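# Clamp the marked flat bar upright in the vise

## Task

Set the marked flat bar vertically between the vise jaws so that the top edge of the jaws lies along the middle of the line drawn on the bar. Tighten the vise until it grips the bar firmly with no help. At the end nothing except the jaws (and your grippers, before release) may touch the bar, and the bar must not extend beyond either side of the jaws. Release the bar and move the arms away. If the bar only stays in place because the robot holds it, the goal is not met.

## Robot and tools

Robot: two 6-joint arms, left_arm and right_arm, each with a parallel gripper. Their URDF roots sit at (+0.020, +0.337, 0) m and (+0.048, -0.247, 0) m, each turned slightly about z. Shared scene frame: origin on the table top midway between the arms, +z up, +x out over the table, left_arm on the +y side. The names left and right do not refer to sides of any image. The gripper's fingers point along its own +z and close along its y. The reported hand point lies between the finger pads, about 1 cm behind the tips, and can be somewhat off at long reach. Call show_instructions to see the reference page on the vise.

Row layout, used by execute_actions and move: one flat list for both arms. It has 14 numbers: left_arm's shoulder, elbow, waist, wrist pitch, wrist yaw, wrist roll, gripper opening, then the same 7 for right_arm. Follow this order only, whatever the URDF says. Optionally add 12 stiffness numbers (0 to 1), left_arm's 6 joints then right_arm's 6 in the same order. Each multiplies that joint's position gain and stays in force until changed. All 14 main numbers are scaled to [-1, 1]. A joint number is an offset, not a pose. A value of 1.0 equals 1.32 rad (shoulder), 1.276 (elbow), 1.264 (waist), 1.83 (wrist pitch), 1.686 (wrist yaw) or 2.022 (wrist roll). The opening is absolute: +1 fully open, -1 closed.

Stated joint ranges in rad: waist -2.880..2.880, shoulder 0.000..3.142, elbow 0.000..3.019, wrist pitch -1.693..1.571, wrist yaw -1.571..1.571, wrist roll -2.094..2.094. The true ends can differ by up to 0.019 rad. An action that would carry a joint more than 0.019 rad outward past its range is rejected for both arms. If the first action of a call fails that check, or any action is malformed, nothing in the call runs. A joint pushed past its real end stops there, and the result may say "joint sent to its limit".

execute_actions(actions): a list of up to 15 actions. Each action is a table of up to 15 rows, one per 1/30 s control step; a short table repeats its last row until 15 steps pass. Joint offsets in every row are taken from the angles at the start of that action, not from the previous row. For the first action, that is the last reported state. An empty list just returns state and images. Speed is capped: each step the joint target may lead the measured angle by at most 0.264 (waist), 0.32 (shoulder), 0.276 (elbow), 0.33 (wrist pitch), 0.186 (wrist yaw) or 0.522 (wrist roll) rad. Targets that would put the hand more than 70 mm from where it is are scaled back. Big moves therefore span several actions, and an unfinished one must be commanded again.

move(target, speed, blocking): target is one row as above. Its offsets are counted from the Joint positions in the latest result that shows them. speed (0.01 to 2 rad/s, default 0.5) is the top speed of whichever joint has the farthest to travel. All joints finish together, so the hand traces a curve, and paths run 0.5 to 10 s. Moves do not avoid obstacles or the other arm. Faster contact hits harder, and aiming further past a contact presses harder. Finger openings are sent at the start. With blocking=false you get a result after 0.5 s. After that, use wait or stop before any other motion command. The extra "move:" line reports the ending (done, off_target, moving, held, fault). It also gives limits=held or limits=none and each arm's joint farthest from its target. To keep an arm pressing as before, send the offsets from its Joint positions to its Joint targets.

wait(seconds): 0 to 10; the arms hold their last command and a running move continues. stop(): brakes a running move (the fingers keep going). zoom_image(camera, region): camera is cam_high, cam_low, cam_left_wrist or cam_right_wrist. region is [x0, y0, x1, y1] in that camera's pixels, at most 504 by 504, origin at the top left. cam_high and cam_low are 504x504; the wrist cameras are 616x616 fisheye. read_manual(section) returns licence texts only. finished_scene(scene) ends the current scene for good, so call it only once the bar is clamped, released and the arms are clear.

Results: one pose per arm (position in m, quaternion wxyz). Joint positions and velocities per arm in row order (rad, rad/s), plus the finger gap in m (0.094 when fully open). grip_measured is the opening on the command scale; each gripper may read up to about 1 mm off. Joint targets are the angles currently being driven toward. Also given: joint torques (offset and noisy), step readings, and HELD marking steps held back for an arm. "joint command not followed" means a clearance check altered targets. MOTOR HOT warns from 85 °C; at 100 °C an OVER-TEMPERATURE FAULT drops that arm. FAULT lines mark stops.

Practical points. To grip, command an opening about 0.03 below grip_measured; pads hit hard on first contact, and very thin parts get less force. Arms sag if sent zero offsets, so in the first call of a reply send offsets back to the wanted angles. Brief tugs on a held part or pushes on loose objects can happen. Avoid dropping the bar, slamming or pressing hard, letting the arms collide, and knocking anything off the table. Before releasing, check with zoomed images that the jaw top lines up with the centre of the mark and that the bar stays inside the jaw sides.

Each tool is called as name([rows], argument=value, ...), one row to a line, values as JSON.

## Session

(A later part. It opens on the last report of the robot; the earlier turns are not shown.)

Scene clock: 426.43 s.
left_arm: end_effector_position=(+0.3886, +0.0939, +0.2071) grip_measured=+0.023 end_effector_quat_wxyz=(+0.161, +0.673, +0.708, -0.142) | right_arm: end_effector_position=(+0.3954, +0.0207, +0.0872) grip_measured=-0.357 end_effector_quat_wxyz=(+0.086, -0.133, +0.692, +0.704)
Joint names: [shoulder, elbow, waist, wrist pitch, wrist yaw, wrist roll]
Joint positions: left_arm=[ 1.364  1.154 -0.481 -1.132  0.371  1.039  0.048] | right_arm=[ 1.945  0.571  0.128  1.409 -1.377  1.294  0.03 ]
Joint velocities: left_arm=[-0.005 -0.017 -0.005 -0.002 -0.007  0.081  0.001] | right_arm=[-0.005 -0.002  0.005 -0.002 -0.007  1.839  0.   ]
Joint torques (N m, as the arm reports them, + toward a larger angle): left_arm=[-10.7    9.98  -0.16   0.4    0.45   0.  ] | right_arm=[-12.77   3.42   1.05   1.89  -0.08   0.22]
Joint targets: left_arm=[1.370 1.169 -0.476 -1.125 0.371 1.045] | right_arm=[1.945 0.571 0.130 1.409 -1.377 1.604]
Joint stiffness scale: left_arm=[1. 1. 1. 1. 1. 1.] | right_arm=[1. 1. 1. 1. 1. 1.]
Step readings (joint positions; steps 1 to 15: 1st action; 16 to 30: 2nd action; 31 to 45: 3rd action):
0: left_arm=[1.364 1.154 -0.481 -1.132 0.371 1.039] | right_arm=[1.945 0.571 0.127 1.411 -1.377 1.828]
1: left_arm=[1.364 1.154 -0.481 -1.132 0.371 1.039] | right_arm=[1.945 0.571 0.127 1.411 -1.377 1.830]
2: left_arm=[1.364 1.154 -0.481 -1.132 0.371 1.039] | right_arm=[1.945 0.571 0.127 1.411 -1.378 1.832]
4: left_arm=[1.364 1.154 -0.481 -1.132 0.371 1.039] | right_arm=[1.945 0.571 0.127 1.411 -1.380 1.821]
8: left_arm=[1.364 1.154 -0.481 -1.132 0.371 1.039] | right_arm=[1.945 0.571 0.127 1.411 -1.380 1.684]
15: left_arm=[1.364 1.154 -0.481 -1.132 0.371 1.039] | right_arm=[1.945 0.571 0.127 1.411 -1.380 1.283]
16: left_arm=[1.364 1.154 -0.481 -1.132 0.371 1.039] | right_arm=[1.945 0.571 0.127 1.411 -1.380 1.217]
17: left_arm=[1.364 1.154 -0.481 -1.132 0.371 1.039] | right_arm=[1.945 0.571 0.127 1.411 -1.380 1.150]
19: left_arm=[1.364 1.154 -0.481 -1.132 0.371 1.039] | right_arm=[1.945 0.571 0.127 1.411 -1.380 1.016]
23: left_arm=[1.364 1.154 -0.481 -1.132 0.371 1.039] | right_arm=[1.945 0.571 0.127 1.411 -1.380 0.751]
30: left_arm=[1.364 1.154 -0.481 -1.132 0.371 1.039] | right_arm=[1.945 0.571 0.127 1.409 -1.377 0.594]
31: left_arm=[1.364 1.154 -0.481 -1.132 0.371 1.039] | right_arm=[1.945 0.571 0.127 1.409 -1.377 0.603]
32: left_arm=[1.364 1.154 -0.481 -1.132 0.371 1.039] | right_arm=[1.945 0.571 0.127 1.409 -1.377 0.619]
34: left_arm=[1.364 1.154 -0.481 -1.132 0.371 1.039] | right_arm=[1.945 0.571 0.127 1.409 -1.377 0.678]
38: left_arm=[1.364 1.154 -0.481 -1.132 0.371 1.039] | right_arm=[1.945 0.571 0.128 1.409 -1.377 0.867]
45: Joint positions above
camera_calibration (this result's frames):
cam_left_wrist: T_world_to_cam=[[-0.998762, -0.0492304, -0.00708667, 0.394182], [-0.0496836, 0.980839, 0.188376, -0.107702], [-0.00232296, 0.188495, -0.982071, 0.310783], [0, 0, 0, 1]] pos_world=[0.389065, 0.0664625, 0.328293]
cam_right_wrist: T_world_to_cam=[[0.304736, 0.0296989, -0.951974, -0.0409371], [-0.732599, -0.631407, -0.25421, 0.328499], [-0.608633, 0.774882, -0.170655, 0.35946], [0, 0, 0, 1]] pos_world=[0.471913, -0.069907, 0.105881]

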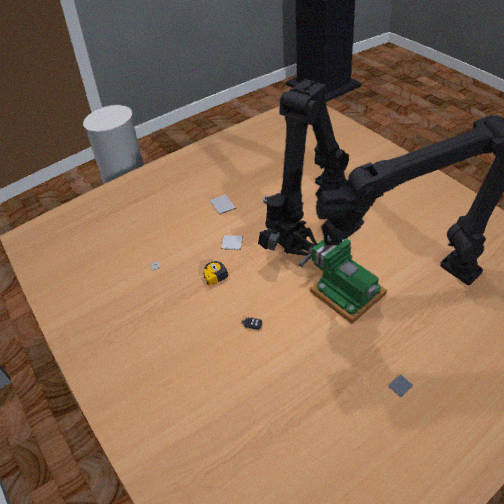

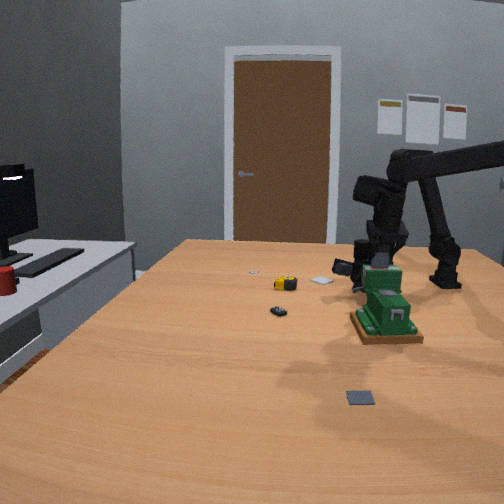

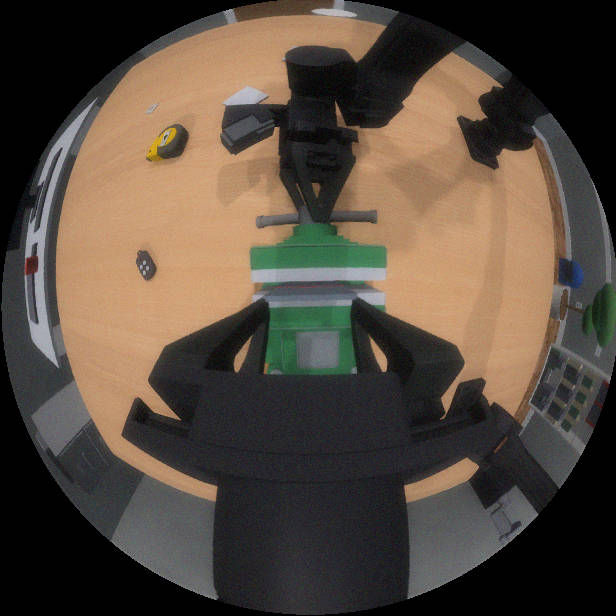

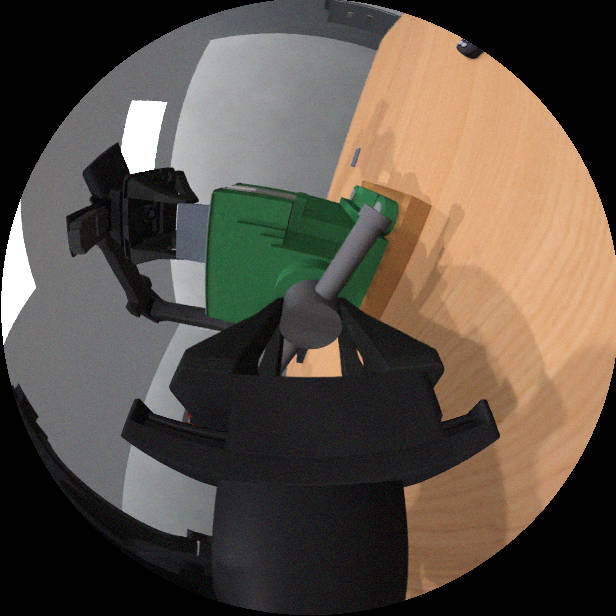

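execute_actions([
  [[0.004,0.012,0.004,0.004,0,0.003,-0.005,0,0,0,0,0,0.139,-0.25],[0.004,0.012,0.004,0.004,0,0.003,-0.005,0,0,-0.006,0,-0.004,0.139,-0.15],[0.004,0.012,0.004,0.004,0,0.003,-0.005,0,0,-0.012,0,-0.008,0.139,-0.1],[0.004,0.012,0.004,0.004,0,0.003,-0.005,0,0,-0.018,0,-0.012,0.119,-0.1],[0.004,0.012,0.004,0.004,0,0.003,-0.005,0,0,-0.024,0,-0.016,0.089,-0.1],[0.004,0.012,0.004,0.004,0,0.003,-0.005,0,0,-0.030,0,-0.020,0.056,-0.1],[0.004,0.012,0.004,0.004,0,0.003,-0.005,0,0,-0.036,0,-0.024,0.023,-0.1],[0.004,0.012,0.004,0.004,0,0.003,-0.005,0,0,-0.042,0,-0.028,-0.01,-0.1],[0.004,0.012,0.004,0.004,0,0.003,-0.005,0,0,-0.048,0,-0.032,-0.043,-0.1],[0.004,0.012,0.004,0.004,0,0.003,-0.005,0,0,-0.048,0,-0.032,-0.076,-0.1],[0.004,0.012,0.004,0.004,0,0.003,-0.005,0,0,-0.048,0,-0.032,-0.109,-0.1],[0.004,0.012,0.004,0.004,0,0.003,-0.005,0,0,-0.048,0,-0.032,-0.142,-0.1],[0.004,0.012,0.004,0.004,0,0.003,-0.005,0,0,-0.048,0,-0.032,-0.175,-0.1],[0.004,0.012,0.004,0.004,0,0.003,-0.005,0,0,-0.048,0,-0.032,-0.208,-0.1],[0.004,0.012,0.004,0.004,0,0.003,-0.005,0,0,-0.048,0,-0.032,-0.241,-0.1]],
  [[0.004,0.012,0.004,0.004,0,0.003,-0.005,0,0,-0.003,0,0,-0.18,-0.1],[0.004,0.012,0.004,0.004,0,0.003,-0.005,0,0,-0.003,0,0,-0.213,-0.1],[0.004,0.012,0.004,0.004,0,0.003,-0.005,0,0,-0.003,0,0,-0.246,-0.1],[0.004,0.012,0.004,0.004,0,0.003,-0.005,0,0,-0.003,0,0,-0.279,-0.1],[0.004,0.012,0.004,0.004,0,0.003,-0.005,0,0,-0.003,0,0,-0.312,-0.1],[0.004,0.012,0.004,0.004,0,0.003,-0.005,0,0,-0.003,0,0,-0.345,-0.1],[0.004,0.012,0.004,0.004,0,0.003,-0.005,0,0,-0.003,0,0,-0.378,0.0],[0.004,0.012,0.004,0.004,0,0.003,-0.005,0,0,-0.003,0,0,-0.411,0.1],[0.004,0.012,0.004,0.004,0,0.003,-0.005,0,0,-0.003,0,0,-0.444,0.2],[0.004,0.012,0.004,0.004,0,0.003,-0.005,0,0,-0.003,0,0,-0.477,0.3],[0.004,0.012,0.004,0.004,0,0.003,-0.005,0,0,-0.003,0,0,-0.51,0.4],[0.004,0.012,0.004,0.004,0,0.003,-0.005,0,0,-0.003,0,0,-0.543,0.5],[0.004,0.012,0.004,0.004,0,0.003,-0.005,0,0,-0.003,0,0,-0.576,0.6],[0.004,0.012,0.004,0.004,0,0.003,-0.005,0,0,-0.003,0,0,-0.605,0.7],[0.004,0.012,0.004,0.004,0,0.003,-0.005,0,0,-0.003,0,0,-0.61,0.7]],
])

execute_actions(actions=[])

Scene clock: 436.10 s.
left_arm: end_effector_position=(+0.3886, +0.0939, +0.2071) grip_measured=+0.023 end_effector_quat_wxyz=(+0.161, +0.673, +0.708, -0.142) | right_arm: end_effector_position=(+0.4013, -0.0001, +0.0869) grip_measured=+0.687 end_effector_quat_wxyz=(+0.471, -0.500, +0.497, +0.530)
Joint names: [shoulder, elbow, waist, wrist pitch, wrist yaw, wrist roll]
Joint positions: left_arm=[ 1.364  1.154 -0.481 -1.132  0.371  1.039  0.048] | right_arm=[ 1.945  0.571  0.07   1.409 -1.428  0.09   0.079]
Joint velocities: left_arm=[-0.005  0.002  0.005 -0.002 -0.095 -0.007  0.001] | right_arm=[-0.015 -0.007 -0.005 -0.012  0.007 -1.546  0.023]
Joint torques (N m, as the arm reports them, + toward a larger angle): left_arm=[-10.54  10.15   0.23   0.62   0.44  -0.02] | right_arm=[-12.75   3.29   0.36   1.79  -0.08  -0.19]
Joint targets: left_arm=[1.370 1.169 -0.476 -1.125 0.371 1.045] | right_arm=[1.945 0.571 0.067 1.409 -1.428 -0.153]
Joint stiffness scale: left_arm=[1. 1. 1. 1. 1. 1.] | right_arm=[1. 1. 1. 1. 1. 1.]
Step readings (joint positions; steps 1 to 15: 1st action; 16 to 30: 2nd action):
0: left_arm=[1.364 1.154 -0.481 -1.132 0.371 1.039] | right_arm=[1.945 0.571 0.128 1.409 -1.377 1.571]
1: left_arm=[1.364 1.154 -0.481 -1.132 0.371 1.039] | right_arm=[1.945 0.571 0.128 1.409 -1.377 1.571]
2: left_arm=[1.364 1.154 -0.481 -1.132 0.371 1.039] | right_arm=[1.945 0.571 0.128 1.409 -1.379 1.571]
4: left_arm=[1.364 1.154 -0.481 -1.132 0.371 1.039] | right_arm=[1.945 0.571 0.127 1.409 -1.390 1.568]
8: left_arm=[1.364 1.154 -0.481 -1.132 0.371 1.039] | right_arm=[1.945 0.571 0.106 1.409 -1.417 1.461]
15: left_arm=[1.364 1.154 -0.481 -1.132 0.371 1.039] | right_arm=[1.945 0.571 0.070 1.409 -1.428 1.080]
16: left_arm=[1.364 1.154 -0.481 -1.132 0.371 1.039] | right_arm=[1.945 0.571 0.070 1.409 -1.428 1.015]
17: left_arm=[1.364 1.154 -0.481 -1.132 0.371 1.039] | right_arm=[1.945 0.571 0.070 1.409 -1.428 0.948]
19: left_arm=[1.364 1.154 -0.481 -1.132 0.371 1.039] | right_arm=[1.945 0.571 0.070 1.409 -1.428 0.813]
23: left_arm=[1.364 1.154 -0.481 -1.132 0.371 1.039] | right_arm=[1.945 0.571 0.070 1.409 -1.428 0.546]
30: Joint positions above
camera_calibration (this result's frames):
cam_left_wrist: T_world_to_cam=[[-0.998762, -0.0492304, -0.00708667, 0.394182], [-0.0496836, 0.980839, 0.188376, -0.107702], [-0.00232296, 0.188495, -0.982071, 0.310783], [0, 0, 0, 1]] pos_world=[0.389065, 0.0664625, 0.328293]
cam_right_wrist: T_world_to_cam=[[0.99635, 0.0645495, -0.055856, -0.397857], [-0.00814983, -0.579426, -0.814984, 0.0776408], [-0.0849713, 0.812465, -0.576785, 0.204271], [0, 0, 0, 1]] pos_world=[0.414395, -0.0952944, 0.158874]

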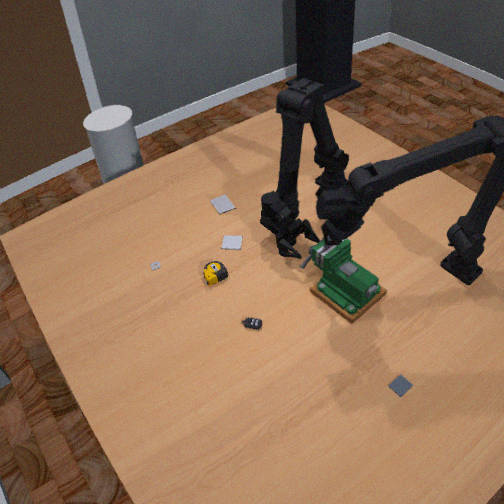

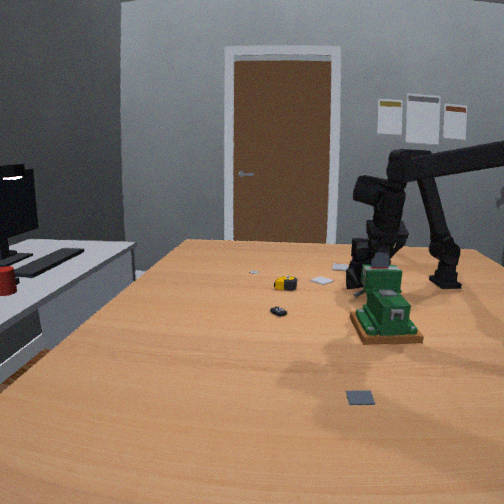

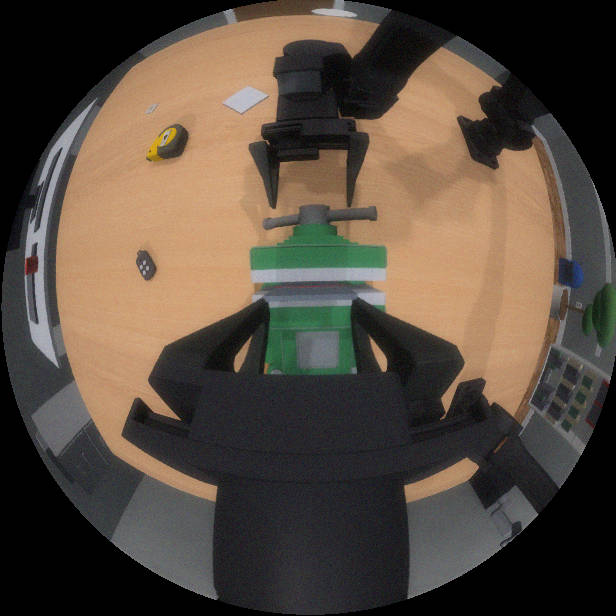

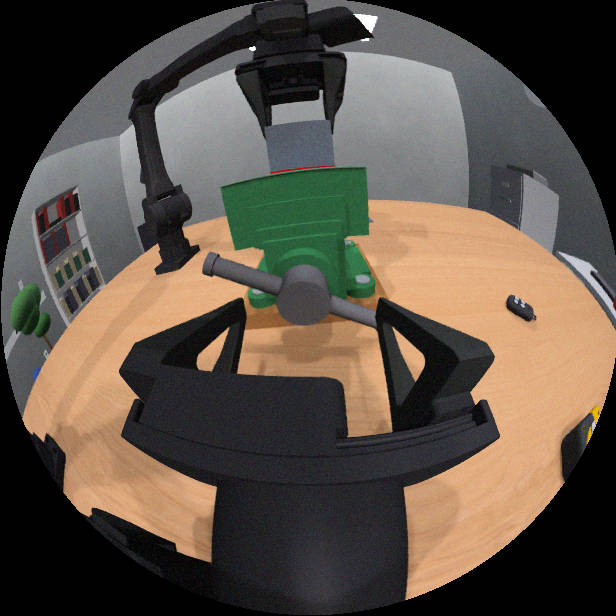

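Scene clock: 436.10 s.
left_arm: end_effector_position=(+0.3886, +0.0939, +0.2071) grip_measured=+0.023 end_effector_quat_wxyz=(+0.161, +0.673, +0.708, -0.142) | right_arm: end_effector_position=(+0.4013, -0.0001, +0.0869) grip_measured=+0.687 end_effector_quat_wxyz=(+0.471, -0.500, +0.497, +0.530)
Joint names: [shoulder, elbow, waist, wrist pitch, wrist yaw, wrist roll]
Joint positions: left_arm=[ 1.364  1.154 -0.481 -1.132  0.371  1.039  0.048] | right_arm=[ 1.945  0.571  0.07   1.409 -1.428  0.09   0.079]
Joint velocities: left_arm=[-0.005  0.002  0.005 -0.002 -0.095 -0.007  0.001] | right_arm=[-0.015 -0.007 -0.005 -0.012  0.007 -1.546  0.023]
Joint torques (N m, as the arm reports them, + toward a larger angle): left_arm=[-10.54  10.15   0.23   0.62   0.44  -0.02] | right_arm=[-12.75   3.29   0.36   1.79  -0.08  -0.19]
Joint targets: left_arm=[1.370 1.169 -0.476 -1.125 0.371 1.045] | right_arm=[1.945 0.571 0.067 1.409 -1.428 -0.153]
Joint stiffness scale: left_arm=[1. 1. 1. 1. 1. 1.] | right_arm=[1. 1. 1. 1. 1. 1.]
camera_calibration (this result's frames):
cam_left_wrist: T_world_to_cam=[[-0.998762, -0.0492304, -0.00708667, 0.394182], [-0.0496836, 0.980839, 0.188376, -0.107702], [-0.00232296, 0.188495, -0.982071, 0.310783], [0, 0, 0, 1]] pos_world=[0.389065, 0.0664625, 0.328293]
cam_right_wrist: T_world_to_cam=[[0.99635, 0.0645495, -0.055856, -0.397857], [-0.00814983, -0.579426, -0.814984, 0.0776408], [-0.0849713, 0.812465, -0.576785, 0.204271], [0, 0, 0, 1]] pos_world=[0.414395, -0.0952944, 0.158874]

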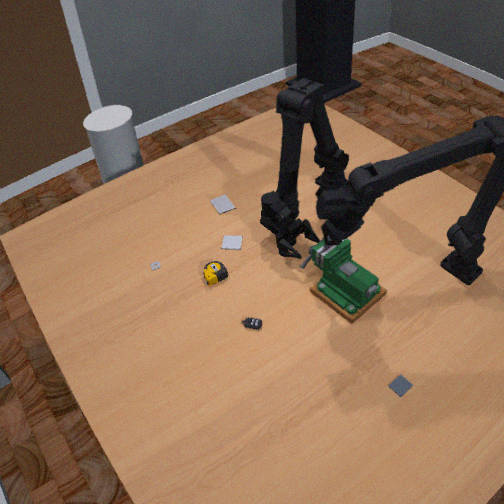

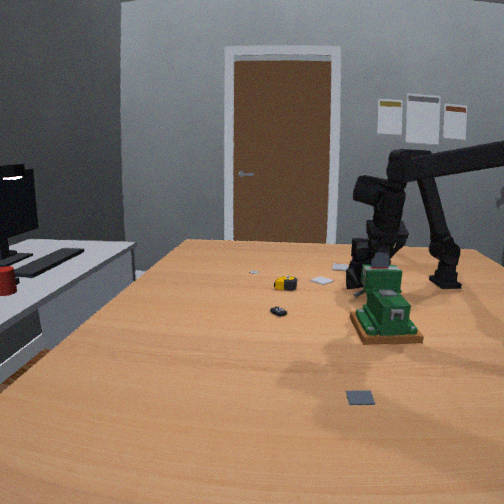

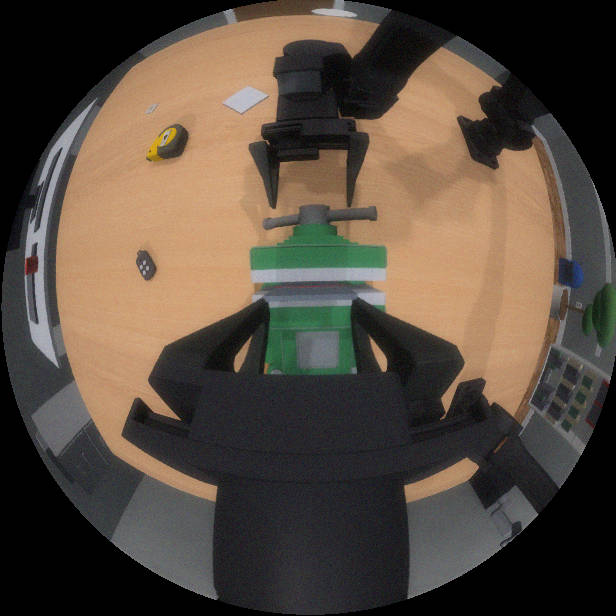

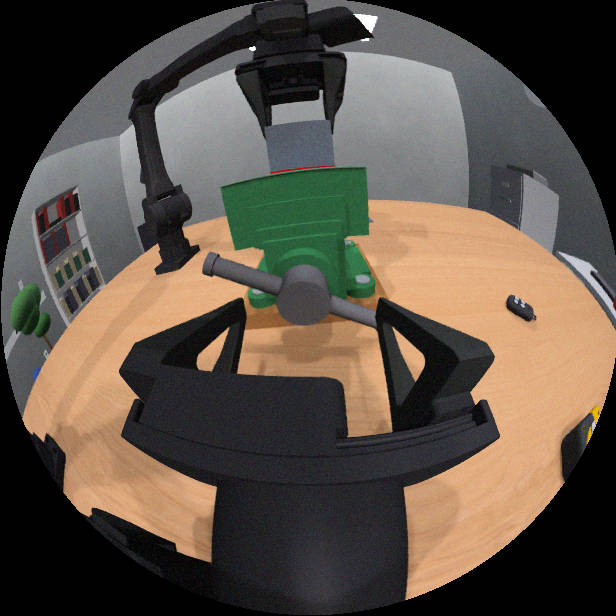

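execute_actions([
  [[0.004,0.012,0.004,0.004,0,0.003,-0.005,0,0,0.004,0,0.0023,-0.12,0.7],[0.004,0.012,0.004,0.004,0,0.003,-0.005,0,0,0.0087,0,0.0047,-0.12,0.7],[0.004,0.012,0.004,0.004,0,0.003,-0.005,0,0,0.013,0,0.007,-0.12,0.7],[0.004,0.012,0.004,0.004,0,0.003,-0.005,0,0,0.0173,0,0.0093,-0.12,0.7],[0.004,0.012,0.004,0.004,0,0.003,-0.005,0,0,0.0217,0,0.0117,-0.12,0.7],[0.004,0.012,0.004,0.004,0,0.003,-0.005,0,0,0.026,0,0.014,-0.12,0.7],[0.004,0.012,0.004,0.004,0,0.003,-0.005,0,0,0.0303,0,0.0163,-0.12,0.7],[0.004,0.012,0.004,0.004,0,0.003,-0.005,0,0,0.0347,0,0.0187,-0.12,0.7],[0.004,0.012,0.004,0.004,0,0.003,-0.005,0,0,0.039,0,0.021,-0.12,0.7],[0.004,0.012,0.004,0.004,0,0.003,-0.005,0,0,0.0433,0,0.0233,-0.12,0.7],[0.004,0.012,0.004,0.004,0,0.003,-0.005,0,0,0.0477,0,0.0257,-0.12,0.7],[0.004,0.012,0.004,0.004,0,0.003,-0.005,0,0,0.052,0,0.028,-0.12,0.7],[0.004,0.012,0.004,0.004,0,0.003,-0.005,0,0,0.052,0,0.028,-0.12,0.65],[0.004,0.012,0.004,0.004,0,0.003,-0.005,0,0,0.052,0,0.028,-0.12,0.55],[0.004,0.012,0.004,0.004,0,0.003,-0.005,0,0,0.052,0,0.028,-0.12,0.47]],
  [[0.004,0.012,0.004,0.004,0,0.003,-0.005,0,0,0.003,0,0,0,0.38],[0.004,0.012,0.004,0.004,0,0.003,-0.005,0,0,0.003,0,0,0.01,0.28],[0.004,0.012,0.004,0.004,0,0.003,-0.005,0,0,0.003,0,0,0.03,0.18],[0.004,0.012,0.004,0.004,0,0.003,-0.005,0,0,0.003,0,0,0.055,0.08],[0.004,0.012,0.004,0.004,0,0.003,-0.005,0,0,0.003,0,0,0.085,-0.02],[0.004,0.012,0.004,0.004,0,0.003,-0.005,0,0,0.003,0,0,0.115,-0.12],[0.004,0.012,0.004,0.004,0,0.003,-0.005,0,0,0.003,0,0,0.145,-0.22],[0.004,0.012,0.004,0.004,0,0.003,-0.005,0,0,0.003,0,0,0.175,-0.31],[0.004,0.012,0.004,0.004,0,0.003,-0.005,0,0,0.003,0,0,0.205,-0.4],[0.004,0.012,0.004,0.004,0,0.003,-0.005,0,0,0.003,0,0,0.235,-0.4],[0.004,0.012,0.004,0.004,0,0.003,-0.005,0,0,0.003,0,0,0.265,-0.4],[0.004,0.012,0.004,0.004,0,0.003,-0.005,0,0,0.003,0,0,0.295,-0.4],[0.004,0.012,0.004,0.004,0,0.003,-0.005,0,0,0.003,0,0,0.325,-0.4],[0.004,0.012,0.004,0.004,0,0.003,-0.005,0,0,0.003,0,0,0.355,-0.4],[0.004,0.012,0.004,0.004,0,0.003,-0.005,0,0,0.003,0,0,0.385,-0.4]],
  [[0.004,0.012,0.004,0.004,0,0.003,-0.005,0,0,0,0,0,0.17,-0.4],[0.004,0.012,0.004,0.004,0,0.003,-0.005,0,0,0,0,0,0.20,-0.4],[0.004,0.012,0.004,0.004,0,0.003,-0.005,0,0,0,0,0,0.23,-0.4],[0.004,0.012,0.004,0.004,0,0.003,-0.005,0,0,0,0,0,0.26,-0.4],[0.004,0.012,0.004,0.004,0,0.003,-0.005,0,0,0,0,0,0.29,-0.4],[0.004,0.012,0.004,0.004,0,0.003,-0.005,0,0,0,0,0,0.32,-0.4],[0.004,0.012,0.004,0.004,0,0.003,-0.005,0,0,0,0,0,0.35,-0.4],[0.004,0.012,0.004,0.004,0,0.003,-0.005,0,0,0,0,0,0.38,-0.4],[0.004,0.012,0.004,0.004,0,0.003,-0.005,0,0,0,0,0,0.41,-0.4],[0.004,0.012,0.004,0.004,0,0.003,-0.005,0,0,0,0,0,0.44,-0.4],[0.004,0.012,0.004,0.004,0,0.003,-0.005,0,0,0,0,0,0.47,-0.4],[0.004,0.012,0.004,0.004,0,0.003,-0.005,0,0,0,0,0,0.50,-0.4],[0.004,0.012,0.004,0.004,0,0.003,-0.005,0,0,0,0,0,0.53,-0.4],[0.004,0.012,0.004,0.004,0,0.003,-0.005,0,0,0,0,0,0.56,-0.4],[0.004,0.012,0.004,0.004,0,0.003,-0.005,0,0,0,0,0,0.59,-0.4]],
  [[0.004,0.012,0.004,0.004,0,0.003,-0.005,0,0,0,0,0,0.17,-0.4],[0.004,0.012,0.004,0.004,0,0.003,-0.005,0,0,0,0,0,0.20,-0.4],[0.004,0.012,0.004,0.004,0,0.003,-0.005,0,0,0,0,0,0.23,-0.4],[0.004,0.012,0.004,0.004,0,0.003,-0.005,0,0,0,0,0,0.26,-0.4],[0.004,0.012,0.004,0.004,0,0.003,-0.005,0,0,0,0,0,0.29,-0.4],[0.004,0.012,0.004,0.004,0,0.003,-0.005,0,0,0,0,0,0.32,-0.4],[0.004,0.012,0.004,0.004,0,0.003,-0.005,0,0,0,0,0,0.35,-0.4],[0.004,0.012,0.004,0.004,0,0.003,-0.005,0,0,0,0,0,0.36,-0.4],[0.004,0.012,0.004,0.004,0,0.003,-0.005,0,0,0,0,0,0.35,-0.32],[0.004,0.012,0.004,0.004,0,0.003,-0.005,0,0,0,0,0,0.30,-0.25],[0.004,0.012,0.004,0.004,0,0.003,-0.005,0,0,0,0,0,0.25,-0.25],[0.004,0.012,0.004,0.004,0,0.003,-0.005,0,0,0,0,0,0.20,-0.25],[0.004,0.012,0.004,0.004,0,0.003,-0.005,0,0,0,0,0,0.16,-0.25],[0.004,0.012,0.004,0.004,0,0.003,-0.005,0,0,0,0,0,0.125,-0.25],[0.004,0.012,0.004,0.004,0,0.003,-0.005,0,0,0,0,0,0.09,-0.25]],
  [[0.004,0.012,0.004,0.004,0,0.003,-0.005,0,0,0,0,0,-0.14,-0.25],[0.004,0.012,0.004,0.004,0,0.003,-0.005,0,0,0,0,0,-0.173,-0.25],[0.004,0.012,0.004,0.004,0,0.003,-0.005,0,0,0,0,0,-0.206,-0.25],[0.004,0.012,0.004,0.004,0,0.003,-0.005,0,0,0,0,0,-0.239,-0.25],[0.004,0.012,0.004,0.004,0,0.003,-0.005,0,0,0,0,0,-0.272,-0.25],[0.004,0.012,0.004,0.004,0,0.003,-0.005,0,0,0,0,0,-0.305,-0.25],[0.004,0.012,0.004,0.004,0,0.003,-0.005,0,0,0,0,0,-0.338,-0.25],[0.004,0.012,0.004,0.004,0,0.003,-0.005,0,0,0,0,0,-0.371,-0.25],[0.004,0.012,0.004,0.004,0,0.003,-0.005,0,0,0,0,0,-0.404,-0.25],[0.004,0.012,0.004,0.004,0,0.003,-0.005,0,0,0,0,0,-0.437,-0.25],[0.004,0.012,0.004,0.004,0,0.003,-0.005,0,0,0,0,0,-0.47,-0.25],[0.004,0.012,0.004,0.004,0,0.003,-0.005,0,0,0,0,0,-0.503,-0.25],[0.004,0.012,0.004,0.004,0,0.003,-0.005,0,0,0,0,0,-0.536,-0.25],[0.004,0.012,0.004,0.004,0,0.003,-0.005,0,0,0,0,0,-0.565,-0.25],[0.004,0.012,0.004,0.004,0,0.003,-0.005,0,0,0,0,0,-0.585,-0.25]],
])

Scene clock: 454.17 s.
left_arm: end_effector_position=(+0.3886, +0.0939, +0.2071) grip_measured=+0.023 end_effector_quat_wxyz=(+0.161, +0.673, +0.708, -0.142) | right_arm: end_effector_position=(+0.3956, +0.0217, +0.0873) grip_measured=-0.251 end_effector_quat_wxyz=(+0.274, -0.315, +0.630, +0.654)
Joint names: [shoulder, elbow, waist, wrist pitch, wrist yaw, wrist roll]
Joint positions: left_arm=[ 1.364  1.154 -0.481 -1.132  0.371  1.039  0.048] | right_arm=[ 1.945  0.571  0.131  1.409 -1.373  0.745  0.035]
Joint velocities: left_arm=[-0.015 -0.012  0.005 -0.012 -0.007  0.037  0.001] | right_arm=[ 0.005  0.002 -0.015 -0.017 -0.022 -1.707 -0.   ]
Joint torques (N m, as the arm reports them, + toward a larger angle): left_arm=[-9.94  9.98  0.17  0.46  0.5  -0.01] | right_arm=[-12.61   3.39   0.6    1.92  -0.09  -0.24]
Joint targets: left_arm=[1.370 1.169 -0.476 -1.125 0.371 1.045] | right_arm=[1.945 0.571 0.131 1.409 -1.373 0.479]
Joint stiffness scale: left_arm=[1. 1. 1. 1. 1. 1.] | right_arm=[1. 1. 1. 1. 1. 1.]
Step readings (joint positions; steps 1 to 15: 1st action; 16 to 30: 2nd action; 31 to 45: 3rd action; 46 to 60: 4th action; 61 to 75: 5th action):
0: left_arm=[1.364 1.154 -0.481 -1.132 0.371 1.039] | right_arm=[1.945 0.571 0.070 1.409 -1.428 -0.137]
1: left_arm=[1.364 1.154 -0.481 -1.132 0.371 1.039] | right_arm=[1.945 0.571 0.070 1.409 -1.428 -0.137]
2: left_arm=[1.364 1.154 -0.481 -1.132 0.371 1.039] | right_arm=[1.945 0.571 0.070 1.409 -1.425 -0.137]
4: left_arm=[1.364 1.154 -0.481 -1.132 0.371 1.039] | right_arm=[1.945 0.571 0.072 1.409 -1.418 -0.137]
8: left_arm=[1.364 1.154 -0.481 -1.132 0.371 1.039] | right_arm=[1.945 0.571 0.090 1.409 -1.402 -0.137]
15: left_arm=[1.364 1.154 -0.481 -1.132 0.371 1.039] | right_arm=[1.945 0.571 0.130 1.409 -1.384 -0.137]
16: left_arm=[1.364 1.154 -0.481 -1.132 0.371 1.039] | right_arm=[1.945 0.571 0.131 1.409 -1.384 -0.137]
17: left_arm=[1.364 1.154 -0.481 -1.132 0.371 1.039] | right_arm=[1.945 0.571 0.131 1.409 -1.384 -0.137]
19: left_arm=[1.364 1.154 -0.481 -1.132 0.371 1.039] | right_arm=[1.945 0.571 0.131 1.409 -1.384 -0.115]
23: left_arm=[1.364 1.154 -0.481 -1.132 0.371 1.039] | right_arm=[1.945 0.571 0.130 1.409 -1.379 0.005]
30: left_arm=[1.364 1.154 -0.481 -1.132 0.371 1.039] | right_arm=[1.945 0.571 0.130 1.409 -1.377 0.365]
31: left_arm=[1.364 1.154 -0.481 -1.132 0.371 1.039] | right_arm=[1.945 0.571 0.130 1.409 -1.376 0.423]
32: left_arm=[1.364 1.154 -0.481 -1.132 0.371 1.039] | right_arm=[1.945 0.571 0.130 1.409 -1.376 0.482]
34: left_arm=[1.364 1.154 -0.481 -1.132 0.371 1.039] | right_arm=[1.945 0.571 0.130 1.409 -1.375 0.601]
38: left_arm=[1.364 1.154 -0.481 -1.132 0.371 1.039] | right_arm=[1.945 0.571 0.130 1.409 -1.375 0.841]
45: left_arm=[1.364 1.154 -0.481 -1.132 0.371 1.039] | right_arm=[1.945 0.571 0.130 1.409 -1.374 1.265]
46: left_arm=[1.364 1.154 -0.481 -1.132 0.371 1.039] | right_arm=[1.945 0.571 0.130 1.409 -1.374 1.323]
47: left_arm=[1.364 1.154 -0.481 -1.132 0.371 1.039] | right_arm=[1.945 0.571 0.130 1.409 -1.374 1.382]
49: left_arm=[1.364 1.154 -0.481 -1.132 0.371 1.039] | right_arm=[1.945 0.571 0.131 1.409 -1.374 1.501]
53: left_arm=[1.364 1.154 -0.481 -1.132 0.371 1.039] | right_arm=[1.945 0.571 0.131 1.409 -1.373 1.735]
60: left_arm=[1.364 1.154 -0.481 -1.132 0.371 1.039] | right_arm=[1.945 0.571 0.131 1.409 -1.373 1.662]
61: left_arm=[1.364 1.154 -0.481 -1.132 0.371 1.039] | right_arm=[1.945 0.571 0.131 1.409 -1.373 1.611]
62: left_arm=[1.364 1.154 -0.481 -1.132 0.371 1.039] | right_arm=[1.945 0.571 0.131 1.409 -1.373 1.558]
64: left_arm=[1.364 1.154 -0.481 -1.132 0.371 1.039] | right_arm=[1.945 0.571 0.131 1.409 -1.373 1.443]
68: left_arm=[1.364 1.154 -0.481 -1.132 0.371 1.039] | right_arm=[1.945 0.571 0.131 1.409 -1.373 1.195]
75: Joint positions above
camera_calibration (this result's frames):
cam_left_wrist: T_world_to_cam=[[-0.998762, -0.0492304, -0.00708667, 0.394182], [-0.0496836, 0.980839, 0.188376, -0.107702], [-0.00232296, 0.188495, -0.982071, 0.310783], [0, 0, 0, 1]] pos_world=[0.389065, 0.0664625, 0.328293]
cam_right_wrist: T_world_to_cam=[[0.755884, 0.0577385, -0.652155, -0.246142], [-0.489531, -0.611593, -0.621541, 0.264856], [-0.43474, 0.789063, -0.434029, 0.312712], [0, 0, 0, 1]] pos_world=[0.451659, -0.0705538, 0.139822]

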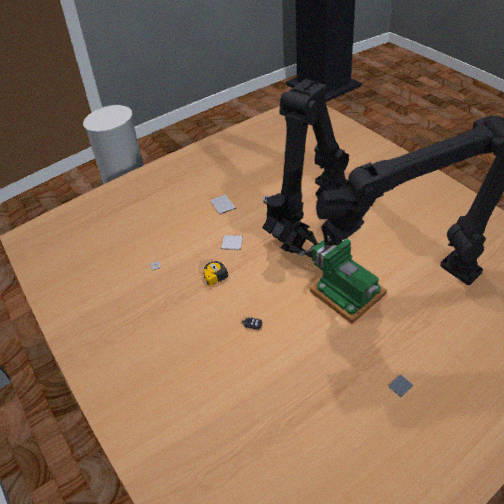

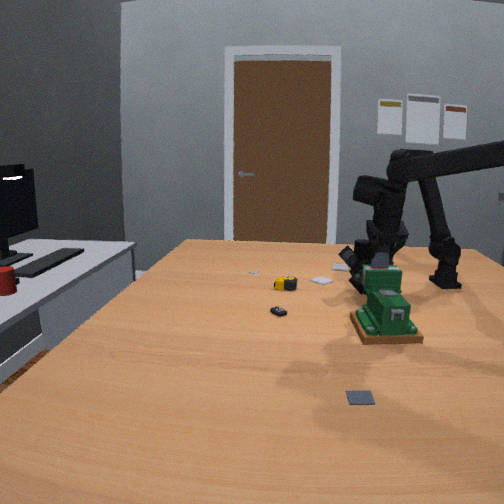

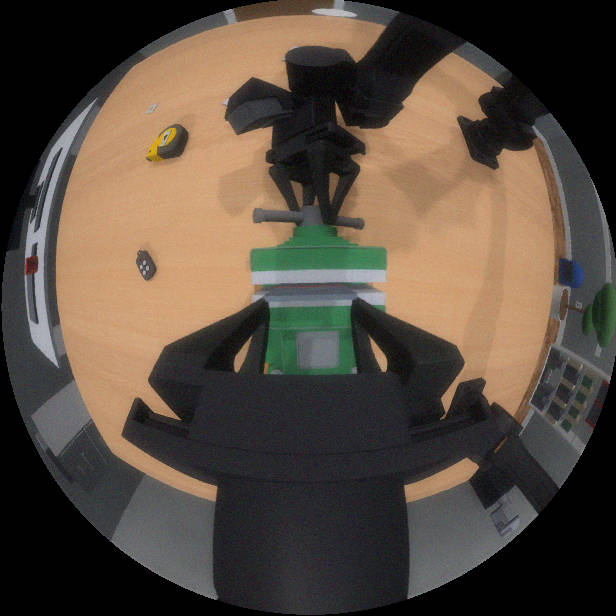

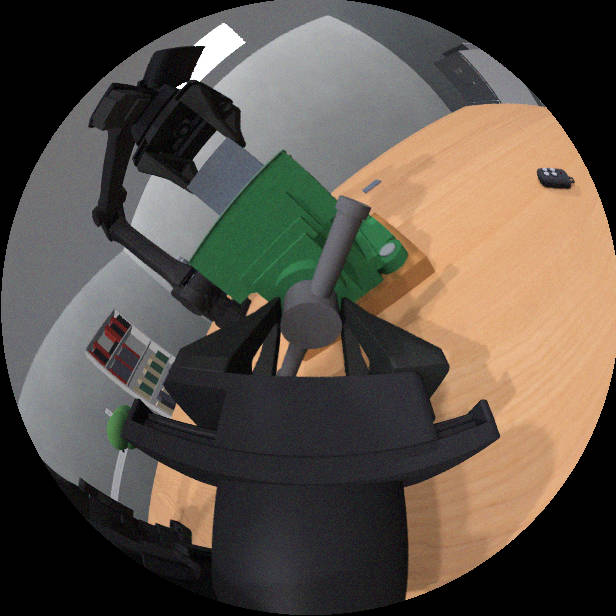

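execute_actions([
  [[0.004,0.012,0.004,0.004,0,0.003,-0.005,0,0,0,0,0,-0.131,-0.32],[0.004,0.012,0.004,0.004,0,0.003,-0.005,0,0,0,0,0,-0.131,-0.37],[0.004,0.012,0.004,0.004,0,0.003,-0.005,0,0,0,0,0,-0.12,-0.4],[0.004,0.012,0.004,0.004,0,0.003,-0.005,0,0,0,0,0,-0.08,-0.4],[0.004,0.012,0.004,0.004,0,0.003,-0.005,0,0,0,0,0,-0.03,-0.4],[0.004,0.012,0.004,0.004,0,0.003,-0.005,0,0,0,0,0,0.02,-0.4],[0.004,0.012,0.004,0.004,0,0.003,-0.005,0,0,0,0,0,0.055,-0.4],[0.004,0.012,0.004,0.004,0,0.003,-0.005,0,0,0,0,0,0.09,-0.4],[0.004,0.012,0.004,0.004,0,0.003,-0.005,0,0,0,0,0,0.123,-0.4],[0.004,0.012,0.004,0.004,0,0.003,-0.005,0,0,0,0,0,0.156,-0.4],[0.004,0.012,0.004,0.004,0,0.003,-0.005,0,0,0,0,0,0.19,-0.4],[0.004,0.012,0.004,0.004,0,0.003,-0.005,0,0,0,0,0,0.223,-0.4],[0.004,0.012,0.004,0.004,0,0.003,-0.005,0,0,0,0,0,0.256,-0.4],[0.004,0.012,0.004,0.004,0,0.003,-0.005,0,0,0,0,0,0.29,-0.4],[0.004,0.012,0.004,0.004,0,0.003,-0.005,0,0,0,0,0,0.323,-0.4]],
  [[0.004,0.012,0.004,0.004,0,0.003,-0.005,0,0,0,0,0,0.172,-0.4],[0.004,0.012,0.004,0.004,0,0.003,-0.005,0,0,0,0,0,0.205,-0.4],[0.004,0.012,0.004,0.004,0,0.003,-0.005,0,0,0,0,0,0.238,-0.4],[0.004,0.012,0.004,0.004,0,0.003,-0.005,0,0,0,0,0,0.27,-0.4],[0.004,0.012,0.004,0.004,0,0.003,-0.005,0,0,0,0,0,0.28,-0.4],[0.004,0.012,0.004,0.004,0,0.003,-0.005,0,0,0,0,0,0.25,-0.4],[0.004,0.012,0.004,0.004,0,0.003,-0.005,0,0,-0.003,0,-0.002,0.21,-0.28],[0.004,0.012,0.004,0.004,0,0.003,-0.005,0,0,-0.009,0,-0.006,0.19,-0.15],[0.004,0.012,0.004,0.004,0,0.003,-0.005,0,0,-0.015,0,-0.010,0.17,-0.1],[0.004,0.012,0.004,0.004,0,0.003,-0.005,0,0,-0.021,0,-0.014,0.14,-0.1],[0.004,0.012,0.004,0.004,0,0.003,-0.005,0,0,-0.027,0,-0.018,0.107,-0.1],[0.004,0.012,0.004,0.004,0,0.003,-0.005,0,0,-0.033,0,-0.022,0.074,-0.1],[0.004,0.012,0.004,0.004,0,0.003,-0.005,0,0,-0.039,0,-0.026,0.041,-0.1],[0.004,0.012,0.004,0.004,0,0.003,-0.005,0,0,-0.045,0,-0.030,0.008,-0.1],[0.004,0.012,0.004,0.004,0,0.003,-0.005,0,0,-0.048,0,-0.033,-0.025,-0.1]],
  [[0.004,0.012,0.004,0.004,0,0.003,-0.005,0,0,-0.022,0,-0.003,-0.14,-0.1],[0.004,0.012,0.004,0.004,0,0.003,-0.005,0,0,-0.022,0,-0.003,-0.18,-0.1],[0.004,0.012,0.004,0.004,0,0.003,-0.005,0,0,-0.022,0,-0.003,-0.22,-0.1],[0.004,0.012,0.004,0.004,0,0.003,-0.005,0,0,-0.022,0,-0.003,-0.26,-0.1],[0.004,0.012,0.004,0.004,0,0.003,-0.005,0,0,-0.022,0,-0.003,-0.30,-0.1],[0.004,0.012,0.004,0.004,0,0.003,-0.005,0,0,-0.022,0,-0.003,-0.34,-0.1],[0.004,0.012,0.004,0.004,0,0.003,-0.005,0,0,-0.022,0,-0.003,-0.38,-0.05],[0.004,0.012,0.004,0.004,0,0.003,-0.005,0,0,-0.022,0,-0.003,-0.42,0.03],[0.004,0.012,0.004,0.004,0,0.003,-0.005,0,0,-0.022,0,-0.003,-0.46,0.12],[0.004,0.012,0.004,0.004,0,0.003,-0.005,0,0,-0.022,0,-0.003,-0.50,0.22],[0.004,0.012,0.004,0.004,0,0.003,-0.005,0,0,-0.022,0,-0.003,-0.54,0.32],[0.004,0.012,0.004,0.004,0,0.003,-0.005,0,0,-0.022,0,-0.003,-0.58,0.42],[0.004,0.012,0.004,0.004,0,0.003,-0.005,0,0,-0.022,0,-0.003,-0.62,0.52],[0.004,0.012,0.004,0.004,0,0.003,-0.005,0,0,-0.022,0,-0.003,-0.66,0.62],[0.004,0.012,0.004,0.004,0,0.003,-0.005,0,0,-0.022,0,-0.003,-0.705,0.7]],
])

Scene clock: 466.70 s.
left_arm: end_effector_position=(+0.3886, +0.0939, +0.2071) grip_measured=+0.023 end_effector_quat_wxyz=(+0.161, +0.673, +0.708, -0.142) | right_arm: end_effector_position=(+0.4022, +0.0003, +0.0870) grip_measured=+0.658 end_effector_quat_wxyz=(+0.444, -0.473, +0.523, +0.553)
Joint names: [shoulder, elbow, waist, wrist pitch, wrist yaw, wrist roll]
Joint positions: left_arm=[ 1.364  1.154 -0.481 -1.132  0.371  1.039  0.048] | right_arm=[ 1.945  0.571  0.071  1.409 -1.424  0.194  0.078]
Joint velocities: left_arm=[-0.015  0.002  0.005 -0.007  0.007 -0.051 -0.001] | right_arm=[-0.005  0.022 -0.015  0.007  0.066 -2.381  0.081]
Joint torques (N m, as the arm reports them, + toward a larger angle): left_arm=[-10.55  10.31   1.02   0.52   0.49   0.03] | right_arm=[-12.75   3.33   0.29   1.97  -0.15  -0.18]
Joint targets: left_arm=[1.370 1.169 -0.476 -1.125 0.371 1.045] | right_arm=[1.945 0.571 0.068 1.409 -1.426 -0.165]
Joint stiffness scale: left_arm=[1. 1. 1. 1. 1. 1.] | right_arm=[1. 1. 1. 1. 1. 1.]
Step readings (joint positions; steps 1 to 15: 1st action; 16 to 30: 2nd action; 31 to 45: 3rd action):
0: left_arm=[1.364 1.154 -0.481 -1.132 0.371 1.039] | right_arm=[1.945 0.571 0.131 1.409 -1.373 0.495]
1: left_arm=[1.364 1.154 -0.481 -1.132 0.371 1.039] | right_arm=[1.945 0.571 0.131 1.409 -1.373 0.495]
2: left_arm=[1.364 1.154 -0.481 -1.132 0.371 1.039] | right_arm=[1.945 0.571 0.131 1.409 -1.373 0.494]
4: left_arm=[1.364 1.154 -0.481 -1.132 0.371 1.039] | right_arm=[1.945 0.571 0.131 1.409 -1.373 0.503]
8: left_arm=[1.364 1.154 -0.481 -1.132 0.371 1.039] | right_arm=[1.945 0.571 0.131 1.409 -1.373 0.666]
15: left_arm=[1.364 1.154 -0.481 -1.132 0.371 1.039] | right_arm=[1.945 0.571 0.132 1.409 -1.372 1.089]
16: left_arm=[1.364 1.154 -0.481 -1.132 0.371 1.039] | right_arm=[1.945 0.571 0.132 1.409 -1.372 1.149]
17: left_arm=[1.364 1.154 -0.481 -1.132 0.371 1.039] | right_arm=[1.945 0.571 0.132 1.409 -1.372 1.210]
19: left_arm=[1.364 1.154 -0.481 -1.132 0.371 1.039] | right_arm=[1.945 0.571 0.132 1.409 -1.372 1.333]
23: left_arm=[1.364 1.154 -0.481 -1.132 0.371 1.039] | right_arm=[1.945 0.571 0.131 1.409 -1.376 1.447]
30: left_arm=[1.364 1.154 -0.481 -1.132 0.371 1.039] | right_arm=[1.945 0.571 0.096 1.409 -1.421 1.260]
31: left_arm=[1.364 1.154 -0.481 -1.132 0.371 1.039] | right_arm=[1.945 0.571 0.087 1.409 -1.423 1.209]
32: left_arm=[1.364 1.154 -0.481 -1.132 0.371 1.039] | right_arm=[1.945 0.571 0.080 1.409 -1.423 1.154]
34: left_arm=[1.364 1.154 -0.481 -1.132 0.371 1.039] | right_arm=[1.945 0.571 0.072 1.409 -1.423 1.028]
38: left_arm=[1.364 1.154 -0.481 -1.132 0.371 1.039] | right_arm=[1.945 0.571 0.071 1.409 -1.423 0.742]
45: Joint positions above
camera_calibration (this result's frames):
cam_left_wrist: T_world_to_cam=[[-0.998762, -0.0492304, -0.00708667, 0.394182], [-0.0496836, 0.980839, 0.188376, -0.107702], [-0.00232296, 0.188495, -0.982071, 0.310783], [0, 0, 0, 1]] pos_world=[0.389065, 0.0664625, 0.328293]
cam_right_wrist: T_world_to_cam=[[0.985474, 0.0606609, -0.158621, -0.385424], [-0.0938224, -0.584071, -0.806262, 0.111697], [-0.141554, 0.809433, -0.569895, 0.226293], [0, 0, 0, 1]] pos_world=[0.422337, -0.0945499, 0.157884]

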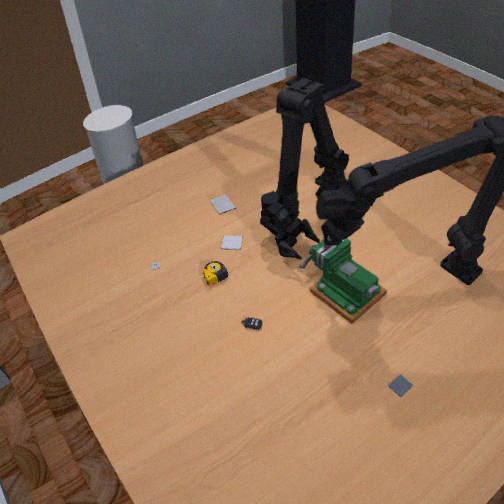

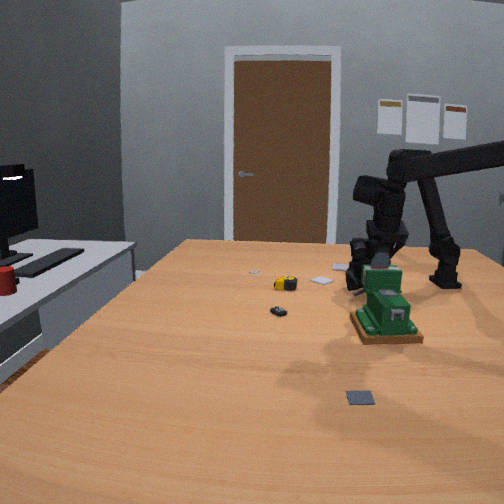

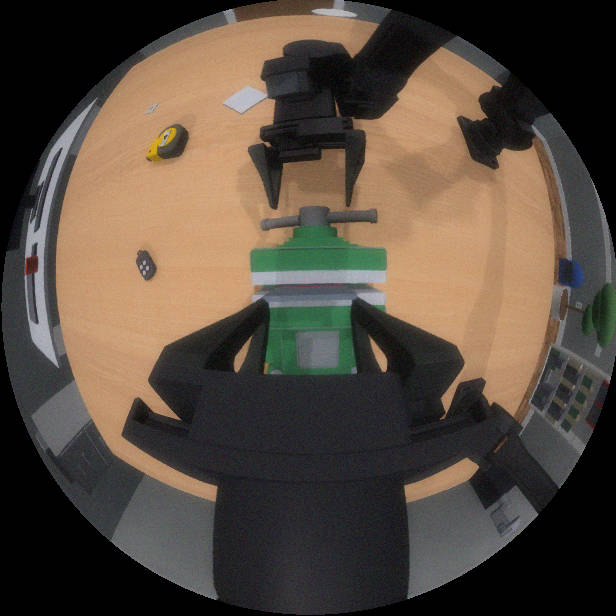

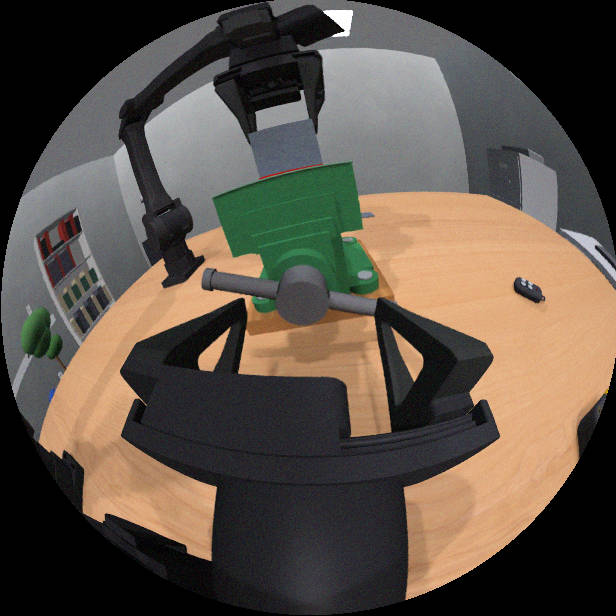

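execute_actions(actions=[])

zoom_image(camera="cam_right_wrist", region=[220, 100, 420, 260])

zoom_image(camera="cam_left_wrist", region=[230, 230, 410, 330])

Scene clock: 467.57 s.
left_arm: end_effector_position=(+0.3886, +0.0939, +0.2071) grip_measured=+0.023 end_effector_quat_wxyz=(+0.161, +0.673, +0.708, -0.142) | right_arm: end_effector_position=(+0.4022, +0.0003, +0.0870) grip_measured=+0.699 end_effector_quat_wxyz=(+0.532, -0.555, +0.435, +0.469)
Joint names: [shoulder, elbow, waist, wrist pitch, wrist yaw, wrist roll]
Joint positions: left_arm=[ 1.364  1.154 -0.481 -1.132  0.371  1.039  0.048] | right_arm=[ 1.945  0.571  0.071  1.409 -1.424 -0.148  0.08 ]
Joint velocities: left_arm=[ 0.005 -0.002  0.005  0.007 -0.022 -0.051 -0.   ] | right_arm=[-0.005 -0.017 -0.005  0.007  0.007  0.022  0.   ]
Joint torques (N m, as the arm reports them, + toward a larger angle): left_arm=[-10.77  10.22   0.57   0.54   0.5    0.04] | right_arm=[-12.74   3.29   0.31   1.77  -0.18  -0.21]
Joint targets: left_arm=[1.370 1.169 -0.476 -1.125 0.371 1.045] | right_arm=[1.945 0.571 0.068 1.409 -1.426 -0.165]
Joint stiffness scale: left_arm=[1. 1. 1. 1. 1. 1.] | right_arm=[1. 1. 1. 1. 1. 1.]
camera_calibration (this result's frames):
cam_left_wrist: T_world_to_cam=[[-0.998762, -0.0492304, -0.00708667, 0.394182], [-0.0496836, 0.980839, 0.188376, -0.107702], [-0.00232296, 0.188495, -0.982071, 0.310783], [0, 0, 0, 1]] pos_world=[0.389065, 0.0664625, 0.328293]
cam_right_wrist: T_world_to_cam=[[0.981503, 0.0586474, 0.182242, -0.413493], [0.182934, -0.567995, -0.802444, 0.0000427364], [0.0564512, 0.820939, -0.568218, 0.146502], [0, 0, 0, 1]] pos_world=[0.397567, -0.0959944, 0.158635]

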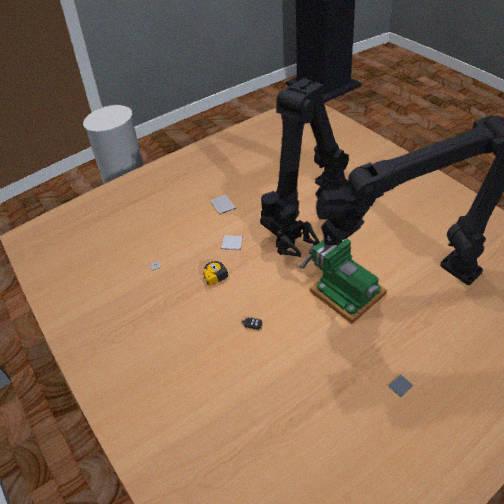

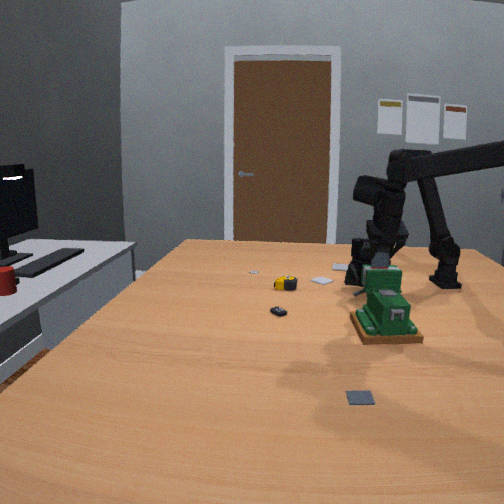

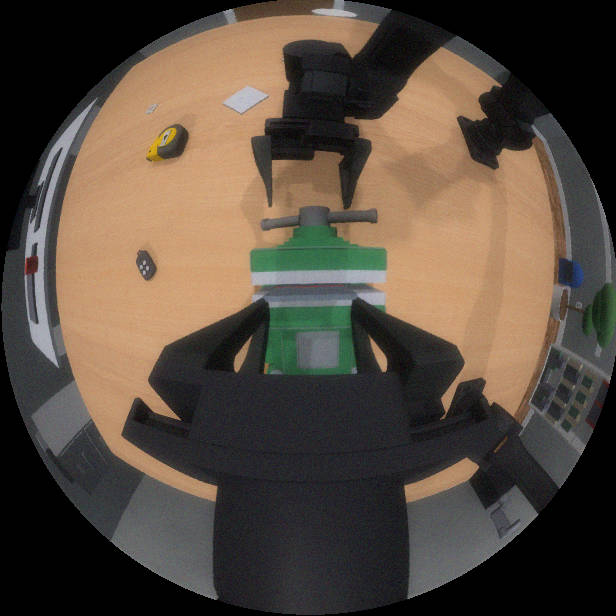

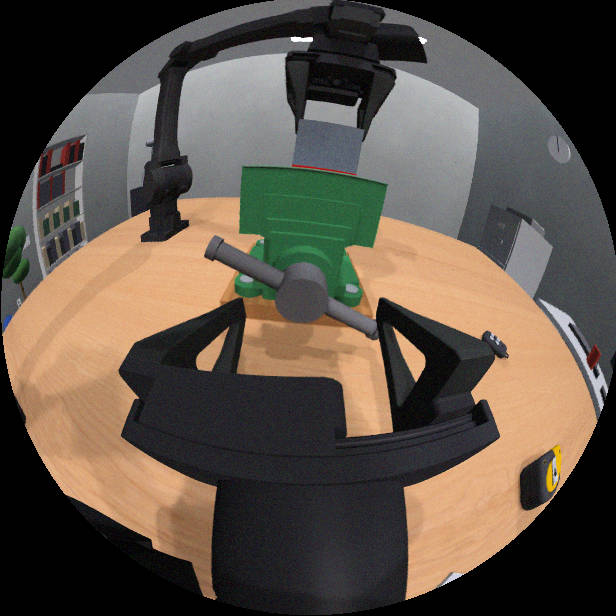

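Region (220, 100, 420, 260) of cam_right_wrist's 616x616 image, scaled by 2.520, with more detail than that image has; it fills the top 403 rows of this view, and the rest is white.

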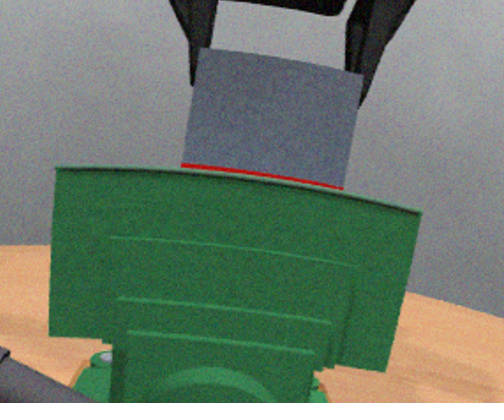

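Region (230, 230, 410, 330) of cam_left_wrist's 616x616 image, scaled by 2.800, with more detail than that image has.

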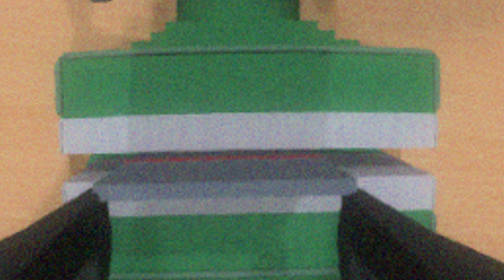

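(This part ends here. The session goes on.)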